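# Stow a limp, unpowered robot arm in a case

## Task

On one desk lies an unpowered spare robot arm weighing 5.7 kg whose joints flop freely. Move it into the open case standing on the other desk. At the end it must be resting motionless and sit low enough that the case lid could close, though the lid itself is left open. No part of the spare arm may drop freely by more than a few centimetres, or the task fails. The case has to finish upright on its desk, or the task fails. Release the arm and move the robot away afterwards. The robot must not topple or finish leaning, or the task fails.

## Robot and tools

Robot: a Rainbow Robotics RB-Y1 in a physics simulator. It has a wheeled base (two drive wheels, two rear casters; 0.66 m long, 0.58 m wide, front edge 0.10 m ahead of the wheel axle), two 7-joint arms with parallel grippers, a head with pan and tilt, and a torso whose lower section (the leg) folds at ankle, knee and hip. The base cannot move sideways. When bent, the leg may stick out beyond the base's front.

Frames: the base frame has its origin on the floor midway between the drive wheels, with x forward, y left and z up. The chest, left_hand and right_hand positions are reported in it. A hand point lies between the finger pads; the fingers point along the hand's -z axis and close along its x axis. Reported hand positions get less accurate at long reach. The odometry frame is the base frame at the start; base_odometry counts wheel turns only, so slip reads as travel. Heading runs -3.142 to 3.142, positive to the left.

execute_actions(actions, cameras): actions is a list of zero or one action. An empty list just returns the state and images. An action may contain:
- base: a relative move from where the base last measured itself, with exactly one key. translate_m is metres, -3 to 3, positive forward. rotate_rad is radians, -3.2 to 3.2, positive counter-clockwise seen from above. A move needing more than 8.667 s at its top speed is refused.
- joints: one dictionary for the whole robot, keyed by joint name. Each value is an absolute target, not an offset. Angles are in radians. Gripper values are the pad opening in metres, 0 to 0.1. Ranges: torso_squat_rad 0 to 1.2 (higher lowers a level chest); torso_shift_rad -0.3 to 0.6 (positive pushes hips forward); torso_pitch_rad -0.2 to 1.4 (positive bows forward); torso_yaw_rad -1.5 to 1.5 (positive left). Per arm: shoulder_pitch -2.356 to 2.356 (0 hangs, negative raises forward); left_shoulder_roll 0 to 3.141, right_shoulder_roll -3.141 to 0 (each raises its arm outward); shoulder_yaw -2.094 to 2.094; elbow -2.617 to 0.01 (negative bends); forearm_roll -3.141 to 3.141; wrist_pitch -1.57 to 1.919 (negative tips the hand forward); hand_roll -2.705 to 2.705. Both arms share sign conventions (yaw positive left, rolls counter-clockwise from above on a hanging arm). head_pan_rad -0.523 to 0.523, head_tilt_rad -0.35 to 1.57 (positive looks down). Joint tolerance is ±0.02, grippers ±0.004.
- speeds: caps for this action only; translate_m 0.05 to 0.4 m/s, rotate_rad 0.1 to 1.509 rad/s (the defaults are the maxima).
- min_time_s: 0.1 to 8, the shortest duration for each arm and head motion.
No action runs beyond 15 s. Default top speeds: arm joints 1 rad/s (wrist-end joints 1.5), head 1.5, squat and pitch 0.3, shift 0.15, torso yaw 0.6, grippers 0.1 m/s. Anything you leave out may still be driving toward an earlier target. Unknown keys or out-of-range numbers reject the entire call. cameras picks head_camera, left_wrist_camera, right_wrist_camera or all; null or omitted gives all, [] none.

Torso combined limits: squat + shift <= 1.52; squat - shift + pitch <= 1.57; shift + 0.5 pitch - 0.4 squat <= 0.7; shift + 0.3 pitch - 0.5 squat <= 0.39. Breaking one leaves the named torso joints short and off_target.

wait(seconds): 0 to 10; commands nothing and returns state and images. zoom_image(camera, region): enlarges [x0, y0, x1, y1] pixels, at most 504 by 504, of that camera's latest full image. finished_scene(scene): closes the scene (integer 1 or 2) irreversibly and reports success; only call it once the goal holds steadily.

Results: joint_positions, hand and chest poses, base_odometry, a pictures line naming the images in order, and a Motor temperatures line per arm in joint_positions order. base_status and joint_status say how each motion ended: done; off_target (resting short, possibly still pushing); limit_stop_at_<name>; contact_stop (hit something firm, or load too heavy); time_out; stopped_with_arm (torso halted because an arm contact-stopped); limit_stop_at_own_body (self-collision guard fired before contact). A contact_stop, time_out or stopped_with_arm stops its whole group (torso joints, left arm, right arm), which then holds where it is. "joint command not followed", with a cause line, means a self-collision check blocked an arm's targets; the gripper still moves and the targets may be retried later. on_its_own lists what you did not command; "held at" is a target, not a position. If a call reports a stop, the remaining calls in that reply are dropped. After a stop, back off first, arms then torso, each in its own action. If both hands hold one object and the torso contact-stops as soon as it starts with nothing in the way, resend both arms' current joint values (no grippers), then repeat the torso command.

Gripping: command an opening at least 0.005 m narrower than the object; off_target is then expected.

Hazards: each arm is rated 3 kg, so the 5.7 kg spare arm calls for both hands and a load kept close to the body; heavy weight far in front of the drive wheels tips the robot forward without any stop. The base keeps driving into furniture, and a bent leg hitting furniture can shove the robot backward unnoticed. Arms must never hit or squeeze each other hard, grippers included; the check does not protect hands or palms. Joint load limits (N m): shoulders 63, elbows 32.4, forearm_roll, wrist_pitch and hand_roll 22.5, held weight included; reaching one freezes the robot for 10 s. Motors heat under load and while you think: a MOTOR HOT warning appears from 65 °C and an OVER-TEMPERATURE FAULT brakes the arm at 80 °C; resend targets afterward. A loose object may occasionally get nudged. Avoid drops, slams and hard pushes, keep the case upright, and lower the limp arm gently so no link swings or falls.

Cameras: head_camera 896x504, wrist cameras 644x364; the calibration is approximate and wrist-camera poses drift with joint errors.

Each tool is called after ">>>" by a JSON object that holds its "method" and its "body", one argument or row to a line.

## Session

>>> {"method": "execute_actions", "body": {
  "actions": []
}}

Scene clock: 0.00 s.
Motor temperatures (°C, as the motors report them): left_arm=[28 30 26 28 33 28 36] | right_arm=[30 28 30 27 33 27 30]
base_odometry: x=+0.000 y=+0.000 heading=+0.000 (m, m, rad; odometry frame)
base_status: not commanded
joint_positions: torso_squat_rad=+0.350 torso_shift_rad=+0.000 torso_pitch_rad=+0.002 torso_yaw_rad=+0.000 left_shoulder_pitch_rad=-0.003 left_shoulder_roll_rad=+0.020 left_shoulder_yaw_rad=+0.046 left_elbow_rad=-0.288 left_forearm_roll_rad=-0.037 left_wrist_pitch_rad=-0.003 left_hand_roll_rad=-0.017 left_gripper_m=+0.101 right_shoulder_pitch_rad=+0.047 right_shoulder_roll_rad=-0.002 right_shoulder_yaw_rad=+0.039 right_elbow_rad=-0.247 right_forearm_roll_rad=+0.042 right_wrist_pitch_rad=-0.031 right_hand_roll_rad=-0.050 right_gripper_m=+0.099 head_pan_rad=+0.000 head_tilt_rad=+0.401
joint_status: not commanded
chest: x=-0.2272 y=-0.0004 z=+1.2475 quat_wxyz=(+1.000, +0.000, +0.001, +0.000) (m; base frame)
left_hand: x=-0.0863 y=+0.2417 z=+0.5771 quat_wxyz=(+0.989, +0.018, -0.145, -0.006) (m; base frame)
right_hand: x=-0.1347 y=-0.2179 z=+0.5688 quat_wxyz=(+0.993, +0.003, -0.116, +0.007) (m; base frame)
pictures: head_camera, left_wrist_camera, right_wrist_camera
Images, in order (width x height): head_camera 896x504, left_wrist_camera 644x364, right_wrist_camera 644x364.

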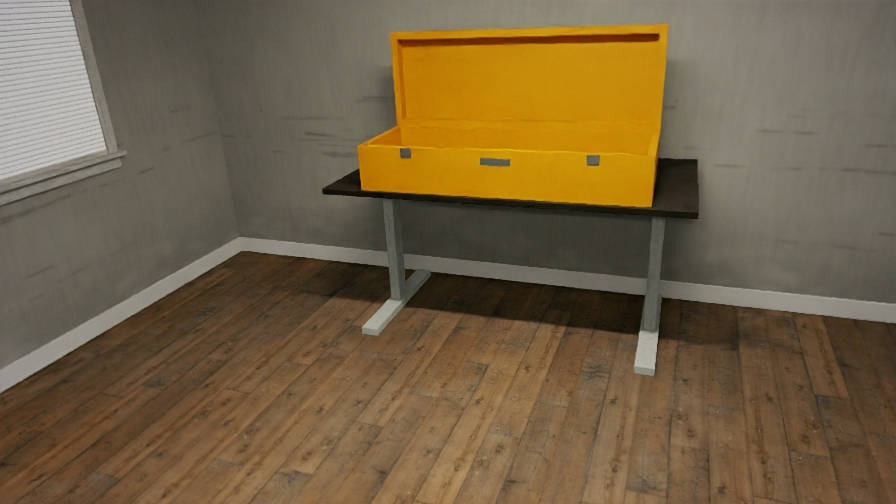

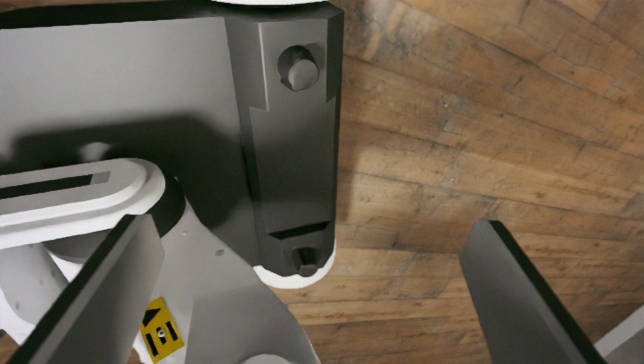

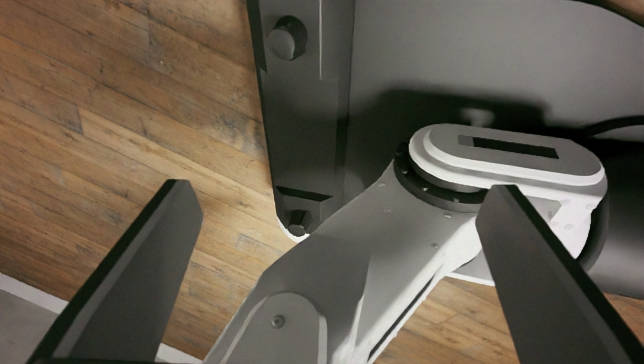

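>>> {"method": "execute_actions", "body": {
  "actions": [
    {"joints":{"torso_yaw_rad":-1.0,"head_pan_rad":-0.5}}
  ],
  "cameras": ["head_camera"]
}}

Scene clock: 3.30 s.
Motor temperatures (°C, as the motors report them): left_arm=[28 30 26 28 33 28 36] | right_arm=[30 28 30 27 33 27 30]
base_odometry: x=+0.000 y=+0.000 heading=+0.000 (m, m, rad; odometry frame)
base_status: not commanded
joint_positions: torso_squat_rad=+0.350 torso_shift_rad=+0.000 torso_pitch_rad=+0.002 torso_yaw_rad=-1.000 left_shoulder_pitch_rad=-0.003 left_shoulder_roll_rad=+0.020 left_shoulder_yaw_rad=+0.046 left_elbow_rad=-0.288 left_forearm_roll_rad=-0.037 left_wrist_pitch_rad=-0.003 left_hand_roll_rad=-0.017 left_gripper_m=+0.101 right_shoulder_pitch_rad=+0.047 right_shoulder_roll_rad=-0.002 right_shoulder_yaw_rad=+0.039 right_elbow_rad=-0.247 right_forearm_roll_rad=+0.042 right_wrist_pitch_rad=-0.031 right_hand_roll_rad=-0.050 right_gripper_m=+0.099 head_pan_rad=-0.500 head_tilt_rad=+0.401
joint_status: all done
chest: x=-0.2272 y=-0.0005 z=+1.2475 quat_wxyz=(+0.878, +0.000, +0.001, -0.479) (m; base frame)
left_hand: x=+0.0517 y=+0.0112 z=+0.5767 quat_wxyz=(+0.865, -0.055, -0.136, -0.479) (m; base frame)
right_hand: x=-0.3613 y=-0.1963 z=+0.5692 quat_wxyz=(+0.875, -0.054, -0.102, -0.470) (m; base frame)
pictures: head_camera
camera_calibration (this result's frames):
head_camera: T_world_to_cam=[[-0.997666, -0.053843, -0.0419926, -0.155022], [0.0166661, 0.404373, -0.914442, 1.39575], [0.066217, -0.913008, -0.402532, 0.524042], [0, 0, 0, 1]] pos_world=[-0.212623, -0.0942982, 1.48077]
Images, in order (width x height): head_camera 896x504.

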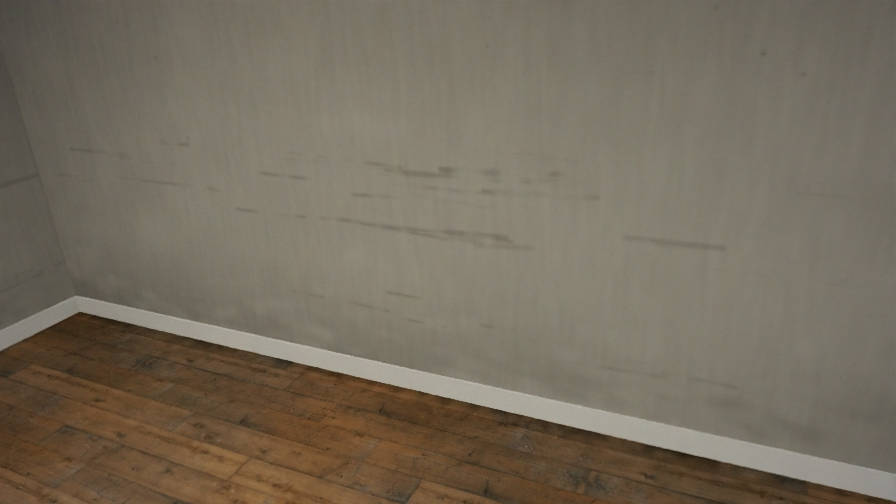

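>>> {"method": "execute_actions", "body": {
  "actions": [
    {"base":{"rotate_rad":2.2},"joints":{"torso_yaw_rad":0,"head_pan_rad":0.2}}
  ],
  "cameras": ["head_camera"]
}}

Scene clock: 7.90 s.
Motor temperatures (°C, as the motors report them): left_arm=[28 30 26 28 33 28 36] | right_arm=[30 28 30 27 33 27 30]
base_odometry: x=+0.000 y=+0.000 heading=+2.200 (m, m, rad; odometry frame)
base_status: done
joint_positions: torso_squat_rad=+0.350 torso_shift_rad=+0.000 torso_pitch_rad=+0.001 torso_yaw_rad=+0.000 left_shoulder_pitch_rad=-0.003 left_shoulder_roll_rad=+0.020 left_shoulder_yaw_rad=+0.046 left_elbow_rad=-0.288 left_forearm_roll_rad=-0.037 left_wrist_pitch_rad=-0.003 left_hand_roll_rad=-0.017 left_gripper_m=+0.101 right_shoulder_pitch_rad=+0.047 right_shoulder_roll_rad=-0.002 right_shoulder_yaw_rad=+0.039 right_elbow_rad=-0.247 right_forearm_roll_rad=+0.042 right_wrist_pitch_rad=-0.031 right_hand_roll_rad=-0.050 right_gripper_m=+0.099 head_pan_rad=+0.200 head_tilt_rad=+0.401
joint_status: all done
chest: x=-0.2273 y=-0.0005 z=+1.2475 quat_wxyz=(+1.000, +0.001, +0.001, +0.000) (m; base frame)
left_hand: x=-0.0862 y=+0.2418 z=+0.5771 quat_wxyz=(+0.989, +0.018, -0.145, -0.006) (m; base frame)
right_hand: x=-0.1349 y=-0.2179 z=+0.5688 quat_wxyz=(+0.993, +0.003, -0.116, +0.007) (m; base frame)
pictures: head_camera
camera_calibration (this result's frames):
head_camera: T_world_to_cam=[[0.181909, -0.982297, -0.0447528, 0.101134], [-0.403776, -0.0331211, -0.914258, 1.30137], [0.89659, 0.184382, -0.402653, 0.711369], [0, 0, 0, 1]] pos_world=[-0.13074, 0.0112829, 1.48075]
Images, in order (width x height): head_camera 896x504.

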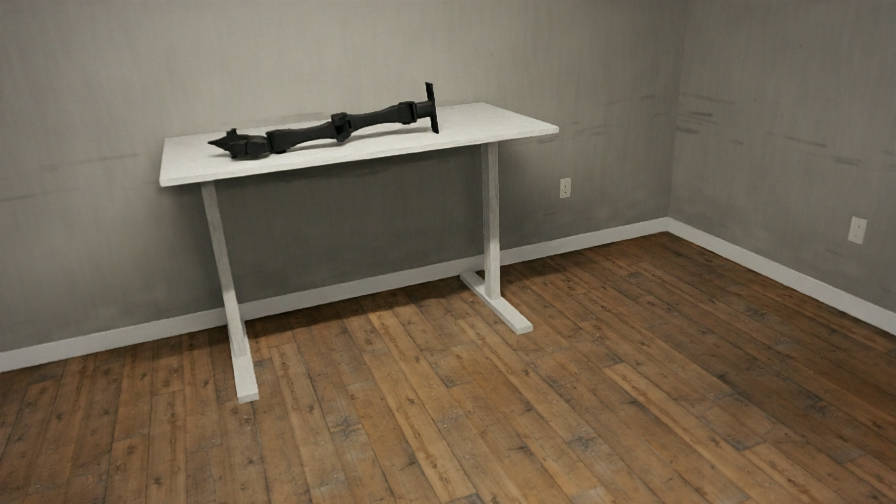

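>>> {"method": "execute_actions", "body": {
  "actions": [
    {"base":{"rotate_rad":0.296},"joints":{"torso_squat_rad":0.05,"head_pan_rad":0,"head_tilt_rad":0.75,"left_shoulder_roll_rad":0.2,"right_shoulder_roll_rad":-0.2}}
  ],
  "cameras": []
}}

>>> {"method": "execute_actions", "body": {
  "actions": [
    {"base":{"translate_m":1.65},"joints":{"left_shoulder_pitch_rad":-0.7,"right_shoulder_pitch_rad":-0.7,"left_elbow_rad":-1.2,"right_elbow_rad":-1.2,"left_wrist_pitch_rad":1.8,"right_wrist_pitch_rad":1.8,"left_shoulder_yaw_rad":0,"right_shoulder_yaw_rad":0,"left_forearm_roll_rad":0,"right_forearm_roll_rad":0,"left_hand_roll_rad":0,"right_hand_roll_rad":0}}
  ],
  "cameras": []
}}

>>> {"method": "execute_actions", "body": {
  "actions": [
    {"base":{"rotate_rad":0.257}}
  ]
}}

Scene clock: 10.00 s.
Motor temperatures (°C, as the motors report them): left_arm=[28 30 26 28 33 28 36] | right_arm=[30 28 30 27 33 27 30]
base_odometry: x=+0.000 y=+0.000 heading=+2.495 (m, m, rad; odometry frame)
base_status: done
joint_positions: torso_squat_rad=+0.050 torso_shift_rad=+0.000 torso_pitch_rad=+0.002 torso_yaw_rad=+0.000 left_shoulder_pitch_rad=-0.003 left_shoulder_roll_rad=+0.200 left_shoulder_yaw_rad=+0.046 left_elbow_rad=-0.288 left_forearm_roll_rad=-0.037 left_wrist_pitch_rad=-0.003 left_hand_roll_rad=-0.017 left_gripper_m=+0.101 right_shoulder_pitch_rad=+0.047 right_shoulder_roll_rad=-0.200 right_shoulder_yaw_rad=+0.039 right_elbow_rad=-0.247 right_forearm_roll_rad=+0.042 right_wrist_pitch_rad=-0.031 right_hand_roll_rad=-0.050 right_gripper_m=+0.099 head_pan_rad=+0.000 head_tilt_rad=+0.750
joint_status: all done
chest: x=-0.2272 y=-0.0005 z=+1.2891 quat_wxyz=(+1.000, +0.001, +0.001, +0.000) (m; base frame)
left_hand: x=-0.0861 y=+0.3757 z=+0.6348 quat_wxyz=(+0.984, +0.106, -0.144, -0.019) (m; base frame)
right_hand: x=-0.1366 y=-0.3663 z=+0.6242 quat_wxyz=(+0.989, -0.095, -0.113, +0.023) (m; base frame)
pictures: none
No camera images: the call's "cameras" was empty. Leave "cameras" out to get every camera's image.

Scene clock: 15.47 s.
Motor temperatures (°C, as the motors report them): left_arm=[28 30 26 28 33 28 36] | right_arm=[30 28 30 27 33 27 30]
base_odometry: x=-1.318 y=+0.993 heading=+2.496 (m, m, rad; odometry frame)
base_status: done
joint_positions: torso_squat_rad=+0.050 torso_shift_rad=+0.000 torso_pitch_rad=+0.001 torso_yaw_rad=+0.000 left_shoulder_pitch_rad=-0.700 left_shoulder_roll_rad=+0.200 left_shoulder_yaw_rad=+0.000 left_elbow_rad=-1.200 left_forearm_roll_rad=+0.000 left_wrist_pitch_rad=+1.800 left_hand_roll_rad=+0.000 left_gripper_m=+0.101 right_shoulder_pitch_rad=-0.700 right_shoulder_roll_rad=-0.200 right_shoulder_yaw_rad=+0.000 right_elbow_rad=-1.200 right_forearm_roll_rad=+0.000 right_wrist_pitch_rad=+1.800 right_hand_roll_rad=+0.000 right_gripper_m=+0.099 head_pan_rad=+0.000 head_tilt_rad=+0.750
joint_status: all done
chest: x=-0.2272 y=-0.0005 z=+1.2891 quat_wxyz=(+1.000, +0.001, +0.001, +0.000) (m; base frame)
left_hand: x=+0.2452 y=+0.2617 z=+0.9988 quat_wxyz=(+0.991, +0.115, -0.041, -0.053) (m; base frame)
right_hand: x=+0.2451 y=-0.2619 z=+0.9982 quat_wxyz=(+0.991, -0.114, -0.041, +0.053) (m; base frame)
pictures: none
No camera images: the call's "cameras" was empty. Leave "cameras" out to get every camera's image.

Scene clock: 17.20 s.
Motor temperatures (°C, as the motors report them): left_arm=[28 30 26 28 33 28 36] | right_arm=[30 28 30 27 33 27 30]
base_odometry: x=-1.318 y=+0.993 heading=+2.752 (m, m, rad; odometry frame)
base_status: done
joint_positions: torso_squat_rad=+0.050 torso_shift_rad=+0.000 torso_pitch_rad=+0.001 torso_yaw_rad=+0.000 left_shoulder_pitch_rad=-0.700 left_shoulder_roll_rad=+0.200 left_shoulder_yaw_rad=+0.000 left_elbow_rad=-1.200 left_forearm_roll_rad=+0.000 left_wrist_pitch_rad=+1.800 left_hand_roll_rad=+0.000 left_gripper_m=+0.101 right_shoulder_pitch_rad=-0.700 right_shoulder_roll_rad=-0.200 right_shoulder_yaw_rad=+0.000 right_elbow_rad=-1.200 right_forearm_roll_rad=+0.000 right_wrist_pitch_rad=+1.800 right_hand_roll_rad=+0.000 right_gripper_m=+0.099 head_pan_rad=+0.000 head_tilt_rad=+0.750
joint_status: not commanded
chest: x=-0.2272 y=-0.0005 z=+1.2891 quat_wxyz=(+1.000, +0.001, +0.001, +0.000) (m; base frame)
left_hand: x=+0.2452 y=+0.2616 z=+0.9988 quat_wxyz=(+0.991, +0.115, -0.041, -0.053) (m; base frame)
right_hand: x=+0.2451 y=-0.2620 z=+0.9982 quat_wxyz=(+0.991, -0.114, -0.041, +0.053) (m; base frame)
pictures: head_camera, left_wrist_camera, right_wrist_camera
camera_calibration (this result's frames):
head_camera: T_world_to_cam=[[-0.0307212, -0.998875, -0.0361203, 0.0464818], [-0.69129, 0.0473342, -0.721025, 0.992757], [0.721924, 0.00281885, -0.691966, 1.12297], [0, 0, 0, 1]] pos_world=[-0.122987, -0.00372724, 1.49454]
left_wrist_camera: T_world_to_cam=[[0.992795, -0.0793451, 0.0897907, -0.315152], [-0.109844, -0.90206, 0.417399, -0.114775], [0.047878, -0.424255, -0.904276, 1.08806], [0, 0, 0, 1]] pos_world=[0.24818, 0.333076, 1.06011]
right_wrist_camera: T_world_to_cam=[[-0.985414, -0.117956, -0.12266, 0.338823], [-0.163376, 0.857441, 0.487958, -0.197131], [0.0476167, 0.50088, -0.864206, 1.06821], [0, 0, 0, 1]] pos_world=[0.250809, -0.326052, 1.06091]
Images, in order (width x height): head_camera 896x504, left_wrist_camera 644x364, right_wrist_camera 644x364.

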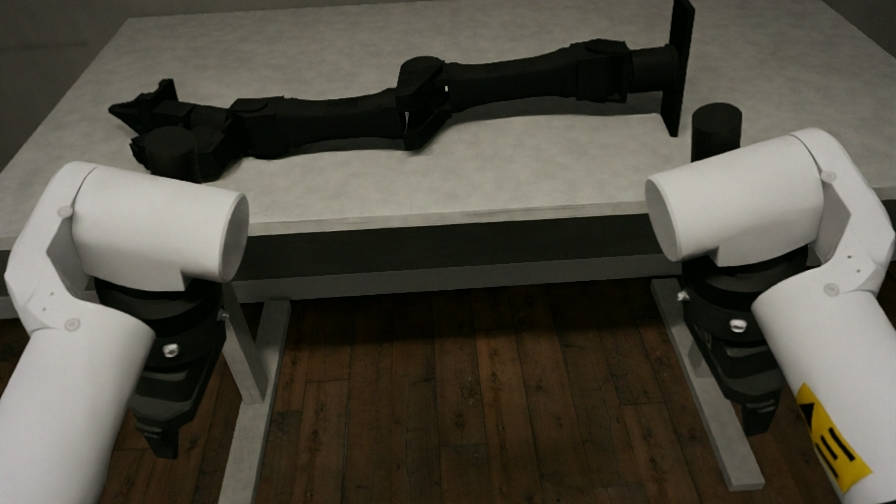

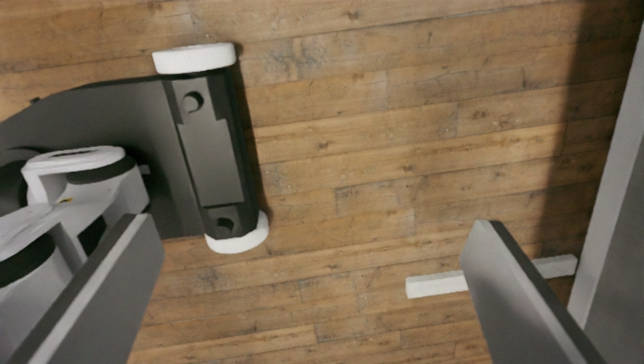

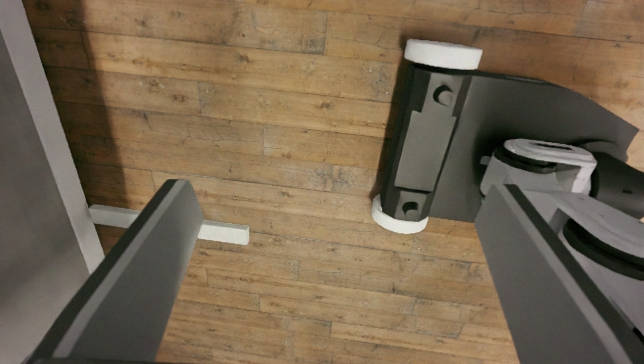

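>>> {"method": "execute_actions", "body": {
  "actions": [
    {"base":{"translate_m":0.42},"speeds":{"translate_m":0.15},"joints":{"left_shoulder_pitch_rad":-1.3,"right_shoulder_pitch_rad":-1.35,"left_elbow_rad":-0.75,"right_elbow_rad":-0.65,"left_wrist_pitch_rad":1.9,"right_wrist_pitch_rad":1.8,"left_shoulder_yaw_rad":0.33,"right_shoulder_yaw_rad":-0.33,"head_tilt_rad":0.9}}
  ]
}}

Scene clock: 21.23 s.
Motor temperatures (°C, as the motors report them): left_arm=[28 30 26 28 33 28 36] | right_arm=[30 28 30 27 33 27 30]
base_odometry: x=-1.706 y=+1.152 heading=+2.753 (m, m, rad; odometry frame)
base_status: done
joint_positions: torso_squat_rad=+0.050 torso_shift_rad=+0.000 torso_pitch_rad=+0.001 torso_yaw_rad=+0.000 left_shoulder_pitch_rad=-1.300 left_shoulder_roll_rad=+0.200 left_shoulder_yaw_rad=+0.330 left_elbow_rad=-0.750 left_forearm_roll_rad=+0.000 left_wrist_pitch_rad=+1.900 left_hand_roll_rad=+0.000 left_gripper_m=+0.101 right_shoulder_pitch_rad=-1.350 right_shoulder_roll_rad=-0.200 right_shoulder_yaw_rad=-0.330 right_elbow_rad=-0.650 right_forearm_roll_rad=+0.000 right_wrist_pitch_rad=+1.800 right_hand_roll_rad=+0.000 right_gripper_m=+0.099 head_pan_rad=+0.000 head_tilt_rad=+0.900
joint_status: all done
chest: x=-0.2273 y=-0.0005 z=+1.2891 quat_wxyz=(+1.000, +0.001, +0.001, +0.000) (m; base frame)
left_hand: x=+0.3158 y=+0.1914 z=+1.1691 quat_wxyz=(+0.998, -0.005, -0.058, -0.024) (m; base frame)
right_hand: x=+0.3321 y=-0.1821 z=+1.1699 quat_wxyz=(+0.996, +0.006, -0.081, +0.033) (m; base frame)
pictures: head_camera, left_wrist_camera, right_wrist_camera
camera_calibration (this result's frames):
head_camera: T_world_to_cam=[[-0.0356119, -0.998883, -0.0310697, 0.0380247], [-0.791246, 0.0471729, -0.609676, 0.80643], [0.61046, 0.00287206, -0.792042, 1.24917], [0, 0, 0, 1]] pos_world=[-0.12313, -0.00364717, 1.48224]
left_wrist_camera: T_world_to_cam=[[0.991819, -0.00827883, 0.127384, -0.463334], [-0.086309, -0.778729, 0.621396, -0.510942], [0.0940532, -0.627306, -0.773072, 1.07981], [0, 0, 0, 1]] pos_world=[0.313884, 0.275652, 1.21129]
right_wrist_camera: T_world_to_cam=[[-0.975246, -0.0543152, -0.214349, 0.570462], [-0.18731, 0.718097, 0.670263, -0.565898], [0.117518, 0.693821, -0.710494, 1.00458], [0, 0, 0, 1]] pos_world=[0.332286, -0.259644, 1.21533]
Images, in order (width x height): head_camera 896x504, left_wrist_camera 644x364, right_wrist_camera 644x364.

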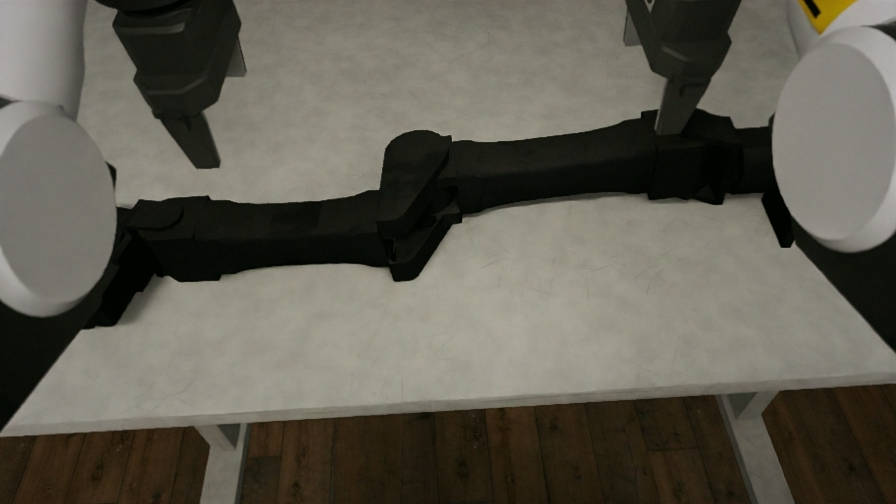

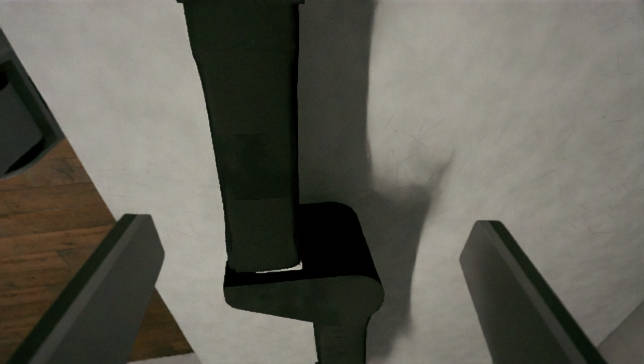

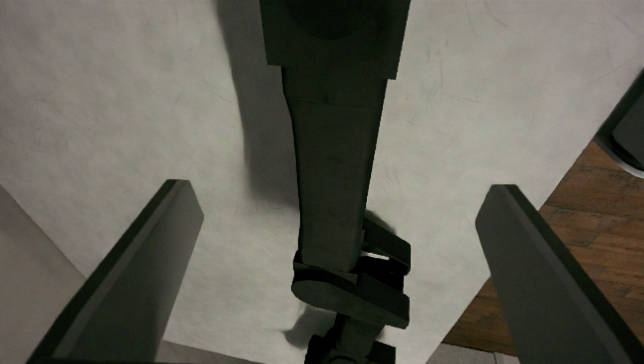

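>>> {"method": "execute_actions", "body": {
  "actions": [
    {"joints":{"left_shoulder_pitch_rad":-1.24,"right_wrist_pitch_rad":1.7,"torso_squat_rad":0.54}}
  ]
}}

Scene clock: 23.80 s.
Motor temperatures (°C, as the motors report them): left_arm=[28 30 26 28 33 28 36] | right_arm=[30 28 30 27 33 27 30]
base_odometry: x=-1.706 y=+1.152 heading=+2.753 (m, m, rad; odometry frame)
base_status: not commanded
joint_positions: torso_squat_rad=+0.540 torso_shift_rad=+0.000 torso_pitch_rad=+0.001 torso_yaw_rad=+0.000 left_shoulder_pitch_rad=-1.240 left_shoulder_roll_rad=+0.200 left_shoulder_yaw_rad=+0.330 left_elbow_rad=-0.750 left_forearm_roll_rad=+0.000 left_wrist_pitch_rad=+1.900 left_hand_roll_rad=+0.000 left_gripper_m=+0.101 right_shoulder_pitch_rad=-1.350 right_shoulder_roll_rad=-0.200 right_shoulder_yaw_rad=-0.330 right_elbow_rad=-0.650 right_forearm_roll_rad=+0.000 right_wrist_pitch_rad=+1.700 right_hand_roll_rad=+0.000 right_gripper_m=+0.099 head_pan_rad=+0.000 head_tilt_rad=+0.900
joint_status: all done
chest: x=-0.2273 y=-0.0004 z=+1.1903 quat_wxyz=(+1.000, +0.001, +0.001, +0.000) (m; base frame)
left_hand: x=+0.3040 y=+0.2025 z=+1.0402 quat_wxyz=(+0.999, -0.005, -0.030, -0.014) (m; base frame)
right_hand: x=+0.3545 y=-0.1806 z=+1.0760 quat_wxyz=(+0.991, +0.008, -0.131, +0.032) (m; base frame)
pictures: head_camera, left_wrist_camera, right_wrist_camera
camera_calibration (this result's frames):
head_camera: T_world_to_cam=[[-0.0355977, -0.998883, -0.0310587, 0.034971], [-0.791218, 0.0471551, -0.609713, 0.746236], [0.610497, 0.00286987, -0.792014, 1.17098], [0, 0, 0, 1]] pos_world=[-0.123201, -0.00361742, 1.38351]
left_wrist_camera: T_world_to_cam=[[0.997373, 0.0121454, 0.071416, -0.382809], [-0.0352429, -0.779961, 0.624835, -0.4421], [0.0632906, -0.62571, -0.777484, 1.00181], [0, 0, 0, 1]] pos_world=[0.302818, 0.286671, 1.08247]
right_wrist_camera: T_world_to_cam=[[-0.949074, -0.0519568, -0.31074, 0.667156], [-0.252892, 0.713859, 0.653032, -0.458859], [0.187895, 0.69836, -0.690644, 0.888747], [0, 0, 0, 1]] pos_world=[0.350147, -0.258442, 1.12077]
Images, in order (width x height): head_camera 896x504, left_wrist_camera 644x364, right_wrist_camera 644x364.

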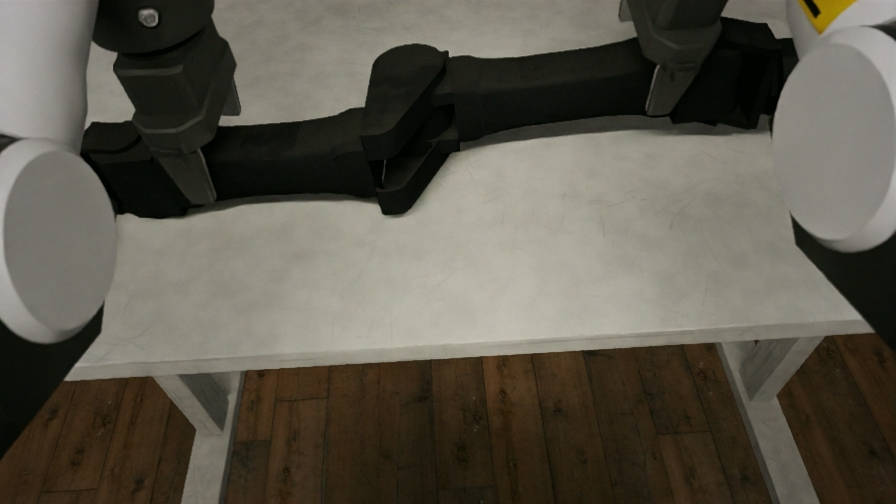

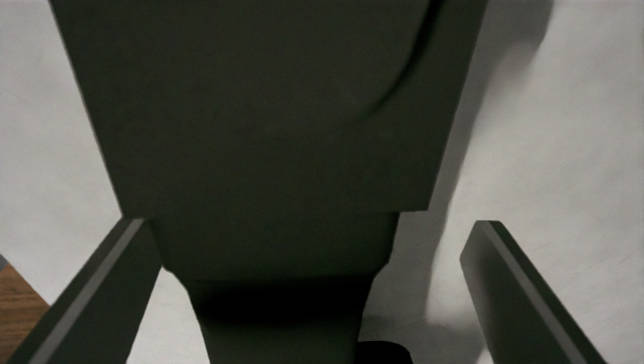

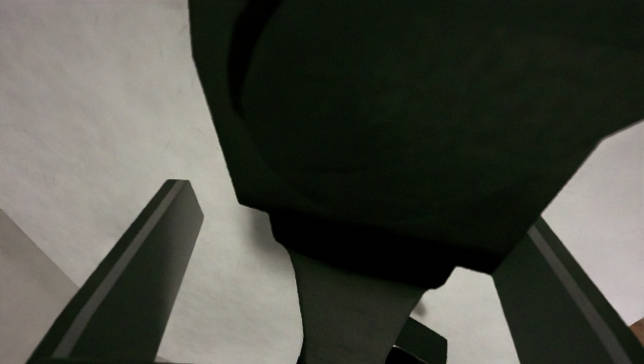

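>>> {"method": "execute_actions", "body": {
  "actions": [
    {"base":{"translate_m":-0.008},"joints":{"left_shoulder_roll_rad":0.15,"right_shoulder_roll_rad":-0.16,"left_hand_roll_rad":0.06,"right_hand_roll_rad":-0.1}}
  ],
  "cameras": []
}}

>>> {"method": "execute_actions", "body": {
  "actions": [
    {"joints":{"torso_squat_rad":0.66}}
  ]
}}

Scene clock: 25.03 s.
Motor temperatures (°C, as the motors report them): left_arm=[29 30 26 28 33 28 36] | right_arm=[30 28 30 27 33 27 30]
base_odometry: x=-1.699 y=+1.149 heading=+2.754 (m, m, rad; odometry frame)
base_status: done
joint_positions: torso_squat_rad=+0.540 torso_shift_rad=+0.000 torso_pitch_rad=+0.001 torso_yaw_rad=+0.000 left_shoulder_pitch_rad=-1.240 left_shoulder_roll_rad=+0.150 left_shoulder_yaw_rad=+0.330 left_elbow_rad=-0.750 left_forearm_roll_rad=+0.000 left_wrist_pitch_rad=+1.900 left_hand_roll_rad=+0.060 left_gripper_m=+0.101 right_shoulder_pitch_rad=-1.350 right_shoulder_roll_rad=-0.160 right_shoulder_yaw_rad=-0.330 right_elbow_rad=-0.650 right_forearm_roll_rad=+0.000 right_wrist_pitch_rad=+1.700 right_hand_roll_rad=-0.100 right_gripper_m=+0.099 head_pan_rad=+0.000 head_tilt_rad=+0.900
joint_status: all done
chest: x=-0.2273 y=-0.0004 z=+1.1903 quat_wxyz=(+1.000, +0.001, +0.001, +0.000) (m; base frame)
left_hand: x=+0.2989 y=+0.1752 z=+1.0321 quat_wxyz=(+1.000, -0.015, -0.021, -0.006) (m; base frame)
right_hand: x=+0.3500 y=-0.1577 z=+1.0688 quat_wxyz=(+0.992, +0.021, -0.123, +0.000) (m; base frame)
pictures: none
No camera images: the call's "cameras" was empty. Leave "cameras" out to get every camera's image.

Scene clock: 26.07 s.
Motor temperatures (°C, as the motors report them): left_arm=[29 30 26 28 33 28 36] | right_arm=[30 28 30 27 33 27 30]
base_odometry: x=-1.699 y=+1.149 heading=+2.754 (m, m, rad; odometry frame)
base_status: not commanded
joint_positions: torso_squat_rad=+0.616 torso_shift_rad=-0.001 torso_pitch_rad=-0.002 torso_yaw_rad=+0.000 left_shoulder_pitch_rad=-1.241 left_shoulder_roll_rad=+0.150 left_shoulder_yaw_rad=+0.330 left_elbow_rad=-0.751 left_forearm_roll_rad=+0.000 left_wrist_pitch_rad=+1.900 left_hand_roll_rad=+0.060 left_gripper_m=+0.101 right_shoulder_pitch_rad=-1.353 right_shoulder_roll_rad=-0.161 right_shoulder_yaw_rad=-0.330 right_elbow_rad=-0.652 right_forearm_roll_rad=+0.000 right_wrist_pitch_rad=+1.700 right_hand_roll_rad=-0.100 right_gripper_m=+0.099 head_pan_rad=+0.000 head_tilt_rad=+0.900
joint_status: torso_squat_rad contact_stop (moved +0.076 of +0.120)
on_its_own: torso_squat_rad is held at +0.616, not at your +0.660, since a contact_stop
chest: x=-0.2292 y=-0.0003 z=+1.1614 quat_wxyz=(+1.000, +0.000, -0.001, +0.000) (m; base frame)
left_hand: x=+0.2978 y=+0.1752 z=+1.0055 quat_wxyz=(+1.000, -0.015, -0.023, -0.006) (m; base frame)
right_hand: x=+0.3494 y=-0.1574 z=+1.0441 quat_wxyz=(+0.992, +0.021, -0.127, +0.001) (m; base frame)
pictures: head_camera, left_wrist_camera, right_wrist_camera
camera_calibration (this result's frames):
head_camera: T_world_to_cam=[[-0.0355027, -0.998889, -0.0309968, 0.0340578], [-0.789082, 0.0470519, -0.612484, 0.730827], [0.613262, 0.00271418, -0.789875, 1.14732], [0, 0, 0, 1]] pos_world=[-0.125717, -0.00348085, 1.35492]
left_wrist_camera: T_world_to_cam=[[0.997886, 0.0288592, 0.0582322, -0.36363], [-0.0151621, -0.767904, 0.640386, -0.465622], [0.0631977, -0.639915, -0.765843, 0.948994], [0, 0, 0, 1]] pos_world=[0.295828, 0.260216, 1.04613]
right_wrist_camera: T_world_to_cam=[[-0.952734, 0.0151855, -0.303425, 0.657817], [-0.205048, 0.704814, 0.679111, -0.501225], [0.224171, 0.709229, -0.668387, 0.817215], [0, 0, 0, 1]] pos_world=[0.340754, -0.236312, 1.0862]
Images, in order (width x height): head_camera 896x504, left_wrist_camera 644x364, right_wrist_camera 644x364.

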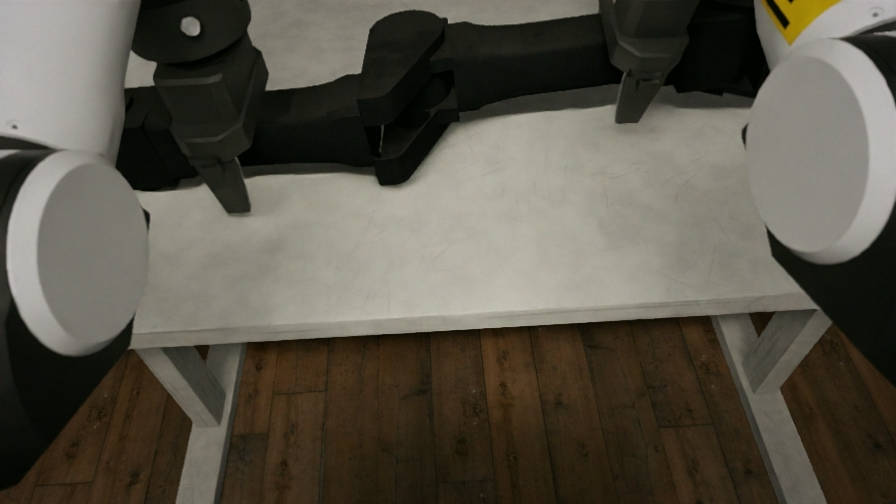

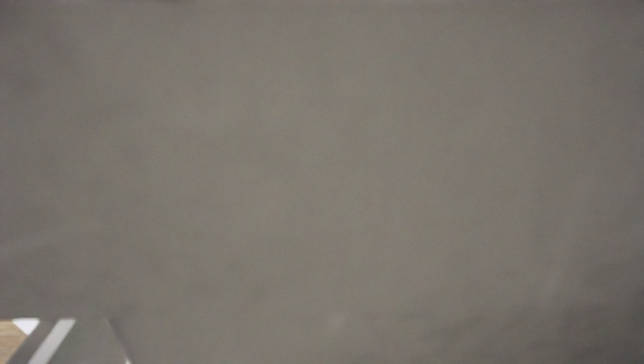

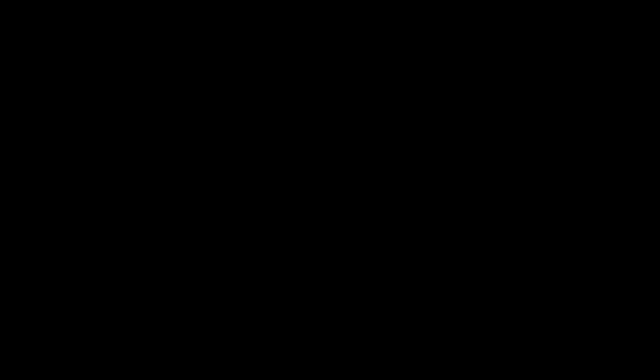

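>>> {"method": "execute_actions", "body": {
  "actions": [
    {"joints":{"torso_squat_rad":0.602,"head_tilt_rad":0.7}}
  ],
  "cameras": []
}}

>>> {"method": "execute_actions", "body": {
  "actions": [
    {"joints":{"left_gripper_m":0.0,"right_gripper_m":0.0}}
  ],
  "cameras": ["head_camera"]
}}

Scene clock: 26.90 s.
Motor temperatures (°C, as the motors report them): left_arm=[29 30 26 28 33 28 36] | right_arm=[30 28 30 27 33 27 30]
base_odometry: x=-1.699 y=+1.149 heading=+2.754 (m, m, rad; odometry frame)
base_status: not commanded
joint_positions: torso_squat_rad=+0.602 torso_shift_rad=+0.000 torso_pitch_rad=-0.001 torso_yaw_rad=+0.000 left_shoulder_pitch_rad=-1.241 left_shoulder_roll_rad=+0.150 left_shoulder_yaw_rad=+0.330 left_elbow_rad=-0.750 left_forearm_roll_rad=+0.000 left_wrist_pitch_rad=+1.900 left_hand_roll_rad=+0.060 left_gripper_m=+0.101 right_shoulder_pitch_rad=-1.350 right_shoulder_roll_rad=-0.160 right_shoulder_yaw_rad=-0.330 right_elbow_rad=-0.650 right_forearm_roll_rad=+0.000 right_wrist_pitch_rad=+1.700 right_hand_roll_rad=-0.100 right_gripper_m=+0.099 head_pan_rad=+0.000 head_tilt_rad=+0.700
joint_status: all done
chest: x=-0.2285 y=-0.0004 z=+1.1669 quat_wxyz=(+1.000, +0.000, +0.000, +0.000) (m; base frame)
left_hand: x=+0.2982 y=+0.1753 z=+1.0101 quat_wxyz=(+1.000, -0.015, -0.023, -0.006) (m; base frame)
right_hand: x=+0.3492 y=-0.1577 z=+1.0469 quat_wxyz=(+0.992, +0.021, -0.125, +0.000) (m; base frame)
pictures: none
No camera images: the call's "cameras" was empty. Leave "cameras" out to get every camera's image.

Scene clock: 28.40 s.
Motor temperatures (°C, as the motors report them): left_arm=[29 30 26 28 33 28 36] | right_arm=[30 28 30 27 33 27 30]
base_odometry: x=-1.699 y=+1.149 heading=+2.753 (m, m, rad; odometry frame)
base_status: not commanded
joint_positions: torso_squat_rad=+0.602 torso_shift_rad=+0.000 torso_pitch_rad=-0.001 torso_yaw_rad=+0.000 left_shoulder_pitch_rad=-1.241 left_shoulder_roll_rad=+0.150 left_shoulder_yaw_rad=+0.330 left_elbow_rad=-0.750 left_forearm_roll_rad=+0.000 left_wrist_pitch_rad=+1.900 left_hand_roll_rad=+0.060 left_gripper_m=+0.056 right_shoulder_pitch_rad=-1.351 right_shoulder_roll_rad=-0.161 right_shoulder_yaw_rad=-0.330 right_elbow_rad=-0.651 right_forearm_roll_rad=+0.000 right_wrist_pitch_rad=+1.700 right_hand_roll_rad=-0.100 right_gripper_m=+0.059 head_pan_rad=+0.000 head_tilt_rad=+0.700
joint_status: left_gripper_m off_target (ended at +0.056, target +0.000); right_gripper_m off_target (ended at +0.059, target +0.000)
chest: x=-0.2286 y=-0.0004 z=+1.1669 quat_wxyz=(+1.000, +0.000, -0.001, +0.000) (m; base frame)
left_hand: x=+0.2982 y=+0.1752 z=+1.0101 quat_wxyz=(+1.000, -0.015, -0.023, -0.006) (m; base frame)
right_hand: x=+0.3494 y=-0.1580 z=+1.0478 quat_wxyz=(+0.992, +0.021, -0.125, +0.000) (m; base frame)
pictures: head_camera
camera_calibration (this result's frames):
head_camera: T_world_to_cam=[[-0.0289648, -0.998875, -0.0375382, 0.0444572], [-0.652526, 0.0473431, -0.756286, 0.959639], [0.757213, 0.00258896, -0.653163, 0.994034], [0, 0, 0, 1]] pos_world=[-0.125219, -0.00359856, 1.3767]
Images, in order (width x height): head_camera 896x504.

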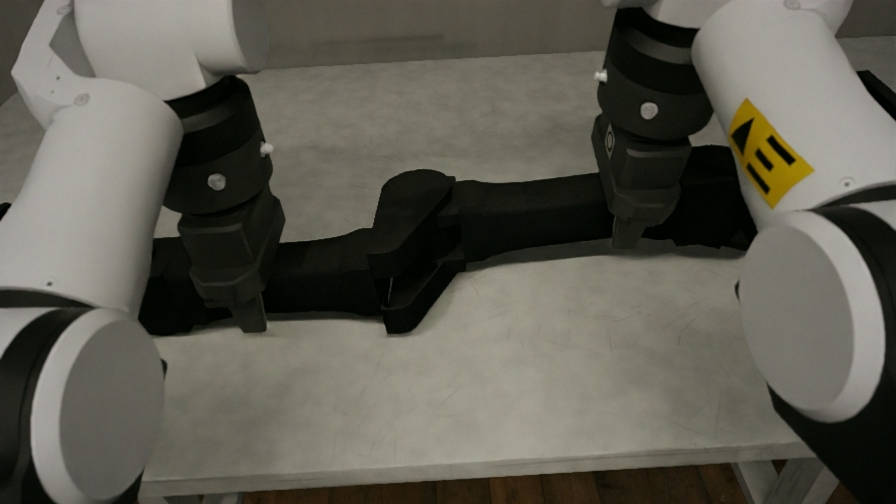

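>>> {"method": "execute_actions", "body": {
  "actions": [
    {"joints":{"torso_squat_rad":0.52,"head_pan_rad":0.4}}
  ],
  "cameras": ["head_camera"]
}}

>>> {"method": "execute_actions", "body": {
  "actions": [
    {"joints":{"torso_squat_rad":0.44,"head_pan_rad":-0.4}}
  ],
  "cameras": ["head_camera"]
}}

Scene clock: 30.30 s.
Motor temperatures (°C, as the motors report them): left_arm=[29 30 26 28 33 28 36] | right_arm=[31 28 30 27 33 27 30]
base_odometry: x=-1.699 y=+1.149 heading=+2.754 (m, m, rad; odometry frame)
base_status: not commanded
joint_positions: torso_squat_rad=+0.520 torso_shift_rad=+0.000 torso_pitch_rad=+0.001 torso_yaw_rad=+0.000 left_shoulder_pitch_rad=-1.237 left_shoulder_roll_rad=+0.150 left_shoulder_yaw_rad=+0.330 left_elbow_rad=-0.749 left_forearm_roll_rad=+0.000 left_wrist_pitch_rad=+1.900 left_hand_roll_rad=+0.060 left_gripper_m=+0.056 right_shoulder_pitch_rad=-1.348 right_shoulder_roll_rad=-0.160 right_shoulder_yaw_rad=-0.330 right_elbow_rad=-0.649 right_forearm_roll_rad=+0.000 right_wrist_pitch_rad=+1.700 right_hand_roll_rad=-0.100 right_gripper_m=+0.059 head_pan_rad=+0.400 head_tilt_rad=+0.700
joint_status: all done
chest: x=-0.2276 y=-0.0004 z=+1.1974 quat_wxyz=(+1.000, +0.000, +0.000, +0.000) (m; base frame)
left_hand: x=+0.2977 y=+0.1754 z=+1.0375 quat_wxyz=(+1.000, -0.015, -0.019, -0.005) (m; base frame)
right_hand: x=+0.3490 y=-0.1578 z=+1.0744 quat_wxyz=(+0.992, +0.021, -0.121, +0.000) (m; base frame)
pictures: head_camera
camera_calibration (this result's frames):
head_camera: T_world_to_cam=[[0.362279, -0.931305, -0.0377522, 0.12635], [-0.620522, -0.210765, -0.755335, 0.988703], [0.69549, 0.297068, -0.654251, 1.00199], [0, 0, 0, 1]] pos_world=[-0.129133, 0.0283969, 1.40712]
Images, in order (width x height): head_camera 896x504.

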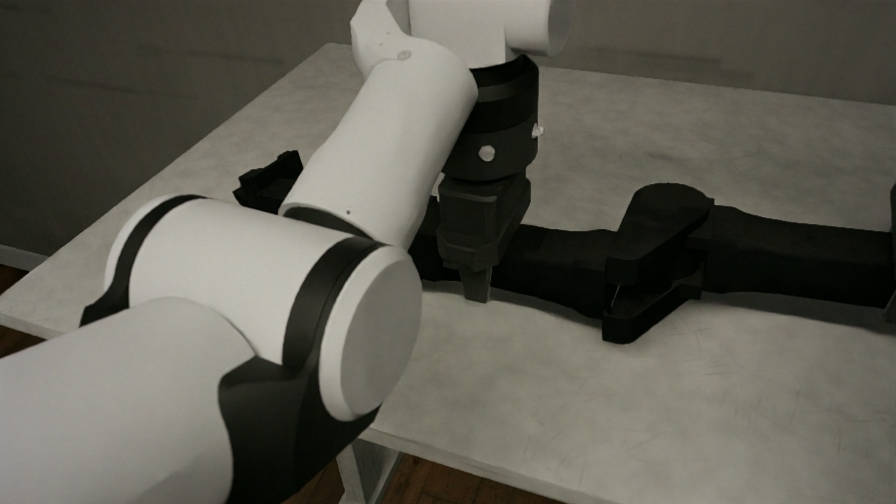

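Scene clock: 31.50 s.
Motor temperatures (°C, as the motors report them): left_arm=[29 30 26 28 33 28 36] | right_arm=[31 28 30 27 33 27 30]
base_odometry: x=-1.699 y=+1.149 heading=+2.754 (m, m, rad; odometry frame)
base_status: not commanded
joint_positions: torso_squat_rad=+0.440 torso_shift_rad=+0.000 torso_pitch_rad=+0.001 torso_yaw_rad=+0.000 left_shoulder_pitch_rad=-1.237 left_shoulder_roll_rad=+0.149 left_shoulder_yaw_rad=+0.330 left_elbow_rad=-0.748 left_forearm_roll_rad=+0.000 left_wrist_pitch_rad=+1.900 left_hand_roll_rad=+0.060 left_gripper_m=+0.056 right_shoulder_pitch_rad=-1.348 right_shoulder_roll_rad=-0.159 right_shoulder_yaw_rad=-0.330 right_elbow_rad=-0.648 right_forearm_roll_rad=+0.000 right_wrist_pitch_rad=+1.700 right_hand_roll_rad=-0.100 right_gripper_m=+0.059 head_pan_rad=-0.400 head_tilt_rad=+0.700
joint_status: all done
chest: x=-0.2276 y=-0.0004 z=+1.2233 quat_wxyz=(+1.000, +0.000, +0.000, +0.000) (m; base frame)
left_hand: x=+0.2976 y=+0.1754 z=+1.0632 quat_wxyz=(+1.000, -0.015, -0.019, -0.005) (m; base frame)
right_hand: x=+0.3490 y=-0.1578 z=+1.1001 quat_wxyz=(+0.992, +0.021, -0.121, +0.000) (m; base frame)
pictures: head_camera
camera_calibration (this result's frames):
head_camera: T_world_to_cam=[[-0.415648, -0.90877, -0.0370645, -0.0334436], [-0.58425, 0.298009, -0.754879, 1.01535], [0.697057, -0.292109, -0.654815, 1.01965], [0, 0, 0, 1]] pos_world=[-0.131441, -0.0351252, 1.43291]
Images, in order (width x height): head_camera 896x504.

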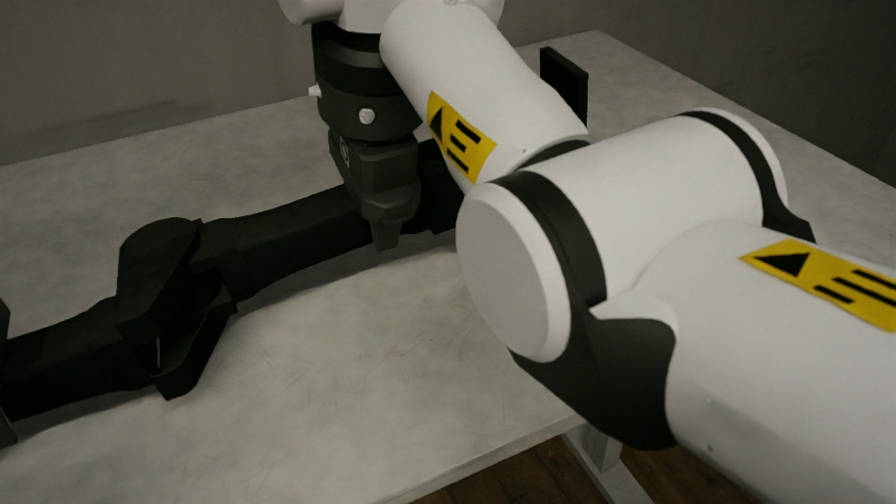

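>>> {"method": "execute_actions", "body": {
  "actions": [
    {"joints":{"torso_squat_rad":0.33,"head_pan_rad":0.52,"head_tilt_rad":0.8}}
  ],
  "cameras": []
}}

>>> {"method": "execute_actions", "body": {
  "actions": [
    {"joints":{"torso_squat_rad":0.0}}
  ],
  "cameras": ["head_camera"]
}}

Scene clock: 32.87 s.
Motor temperatures (°C, as the motors report them): left_arm=[29 30 26 28 33 28 36] | right_arm=[31 28 30 27 33 27 30]
base_odometry: x=-1.699 y=+1.149 heading=+2.754 (m, m, rad; odometry frame)
base_status: not commanded
joint_positions: torso_squat_rad=+0.330 torso_shift_rad=+0.000 torso_pitch_rad=+0.001 torso_yaw_rad=+0.000 left_shoulder_pitch_rad=-1.237 left_shoulder_roll_rad=+0.149 left_shoulder_yaw_rad=+0.330 left_elbow_rad=-0.748 left_forearm_roll_rad=+0.000 left_wrist_pitch_rad=+1.900 left_hand_roll_rad=+0.060 left_gripper_m=+0.056 right_shoulder_pitch_rad=-1.348 right_shoulder_roll_rad=-0.159 right_shoulder_yaw_rad=-0.330 right_elbow_rad=-0.648 right_forearm_roll_rad=+0.000 right_wrist_pitch_rad=+1.700 right_hand_roll_rad=-0.100 right_gripper_m=+0.059 head_pan_rad=+0.520 head_tilt_rad=+0.800
joint_status: all done
chest: x=-0.2275 y=-0.0004 z=+1.2522 quat_wxyz=(+1.000, +0.000, +0.000, +0.000) (m; base frame)
left_hand: x=+0.2975 y=+0.1754 z=+1.0918 quat_wxyz=(+1.000, -0.015, -0.018, -0.005) (m; base frame)
right_hand: x=+0.3490 y=-0.1578 z=+1.1289 quat_wxyz=(+0.992, +0.021, -0.121, +0.000) (m; base frame)
pictures: none
No camera images: the call's "cameras" was empty. Leave "cameras" out to get every camera's image.

Scene clock: 34.73 s.
Motor temperatures (°C, as the motors report them): left_arm=[29 30 26 28 33 28 36] | right_arm=[31 28 30 27 33 27 30]
base_odometry: x=-1.699 y=+1.149 heading=+2.754 (m, m, rad; odometry frame)
base_status: not commanded
joint_positions: torso_squat_rad=+0.000 torso_shift_rad=+0.000 torso_pitch_rad=+0.001 torso_yaw_rad=+0.000 left_shoulder_pitch_rad=-1.237 left_shoulder_roll_rad=+0.149 left_shoulder_yaw_rad=+0.330 left_elbow_rad=-0.748 left_forearm_roll_rad=+0.000 left_wrist_pitch_rad=+1.900 left_hand_roll_rad=+0.060 left_gripper_m=+0.056 right_shoulder_pitch_rad=-1.348 right_shoulder_roll_rad=-0.159 right_shoulder_yaw_rad=-0.330 right_elbow_rad=-0.648 right_forearm_roll_rad=+0.000 right_wrist_pitch_rad=+1.700 right_hand_roll_rad=-0.100 right_gripper_m=+0.059 head_pan_rad=+0.520 head_tilt_rad=+0.800
joint_status: all done
chest: x=-0.2274 y=-0.0004 z=+1.2899 quat_wxyz=(+1.000, +0.000, +0.001, +0.000) (m; base frame)
left_hand: x=+0.2976 y=+0.1754 z=+1.1294 quat_wxyz=(+1.000, -0.015, -0.018, -0.005) (m; base frame)
right_hand: x=+0.3491 y=-0.1578 z=+1.1665 quat_wxyz=(+0.992, +0.021, -0.121, +0.000) (m; base frame)
pictures: head_camera
camera_calibration (this result's frames):
head_camera: T_world_to_cam=[[0.468119, -0.882977, -0.0348771, 0.147187], [-0.653518, -0.319363, -0.686237, 0.948921], [0.594793, 0.344033, -0.726541, 1.14938], [0, 0, 0, 1]] pos_world=[-0.13241, 0.0375864, 1.49139]
Images, in order (width x height): head_camera 896x504.

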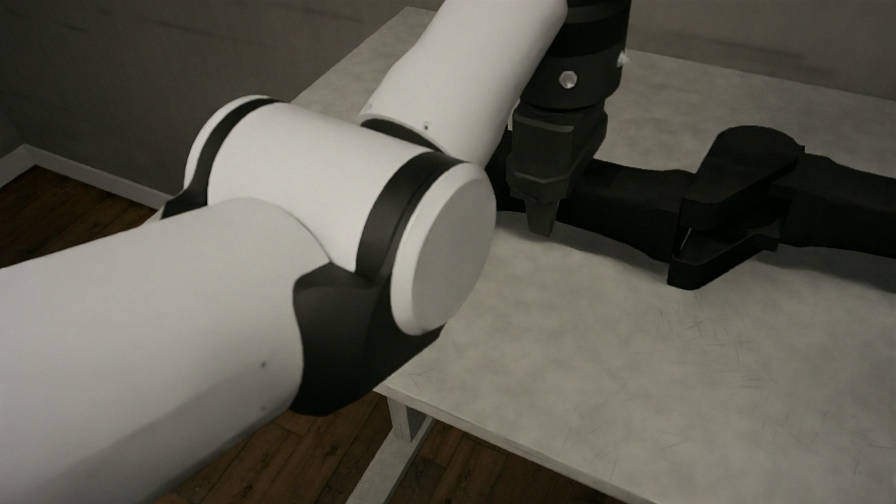

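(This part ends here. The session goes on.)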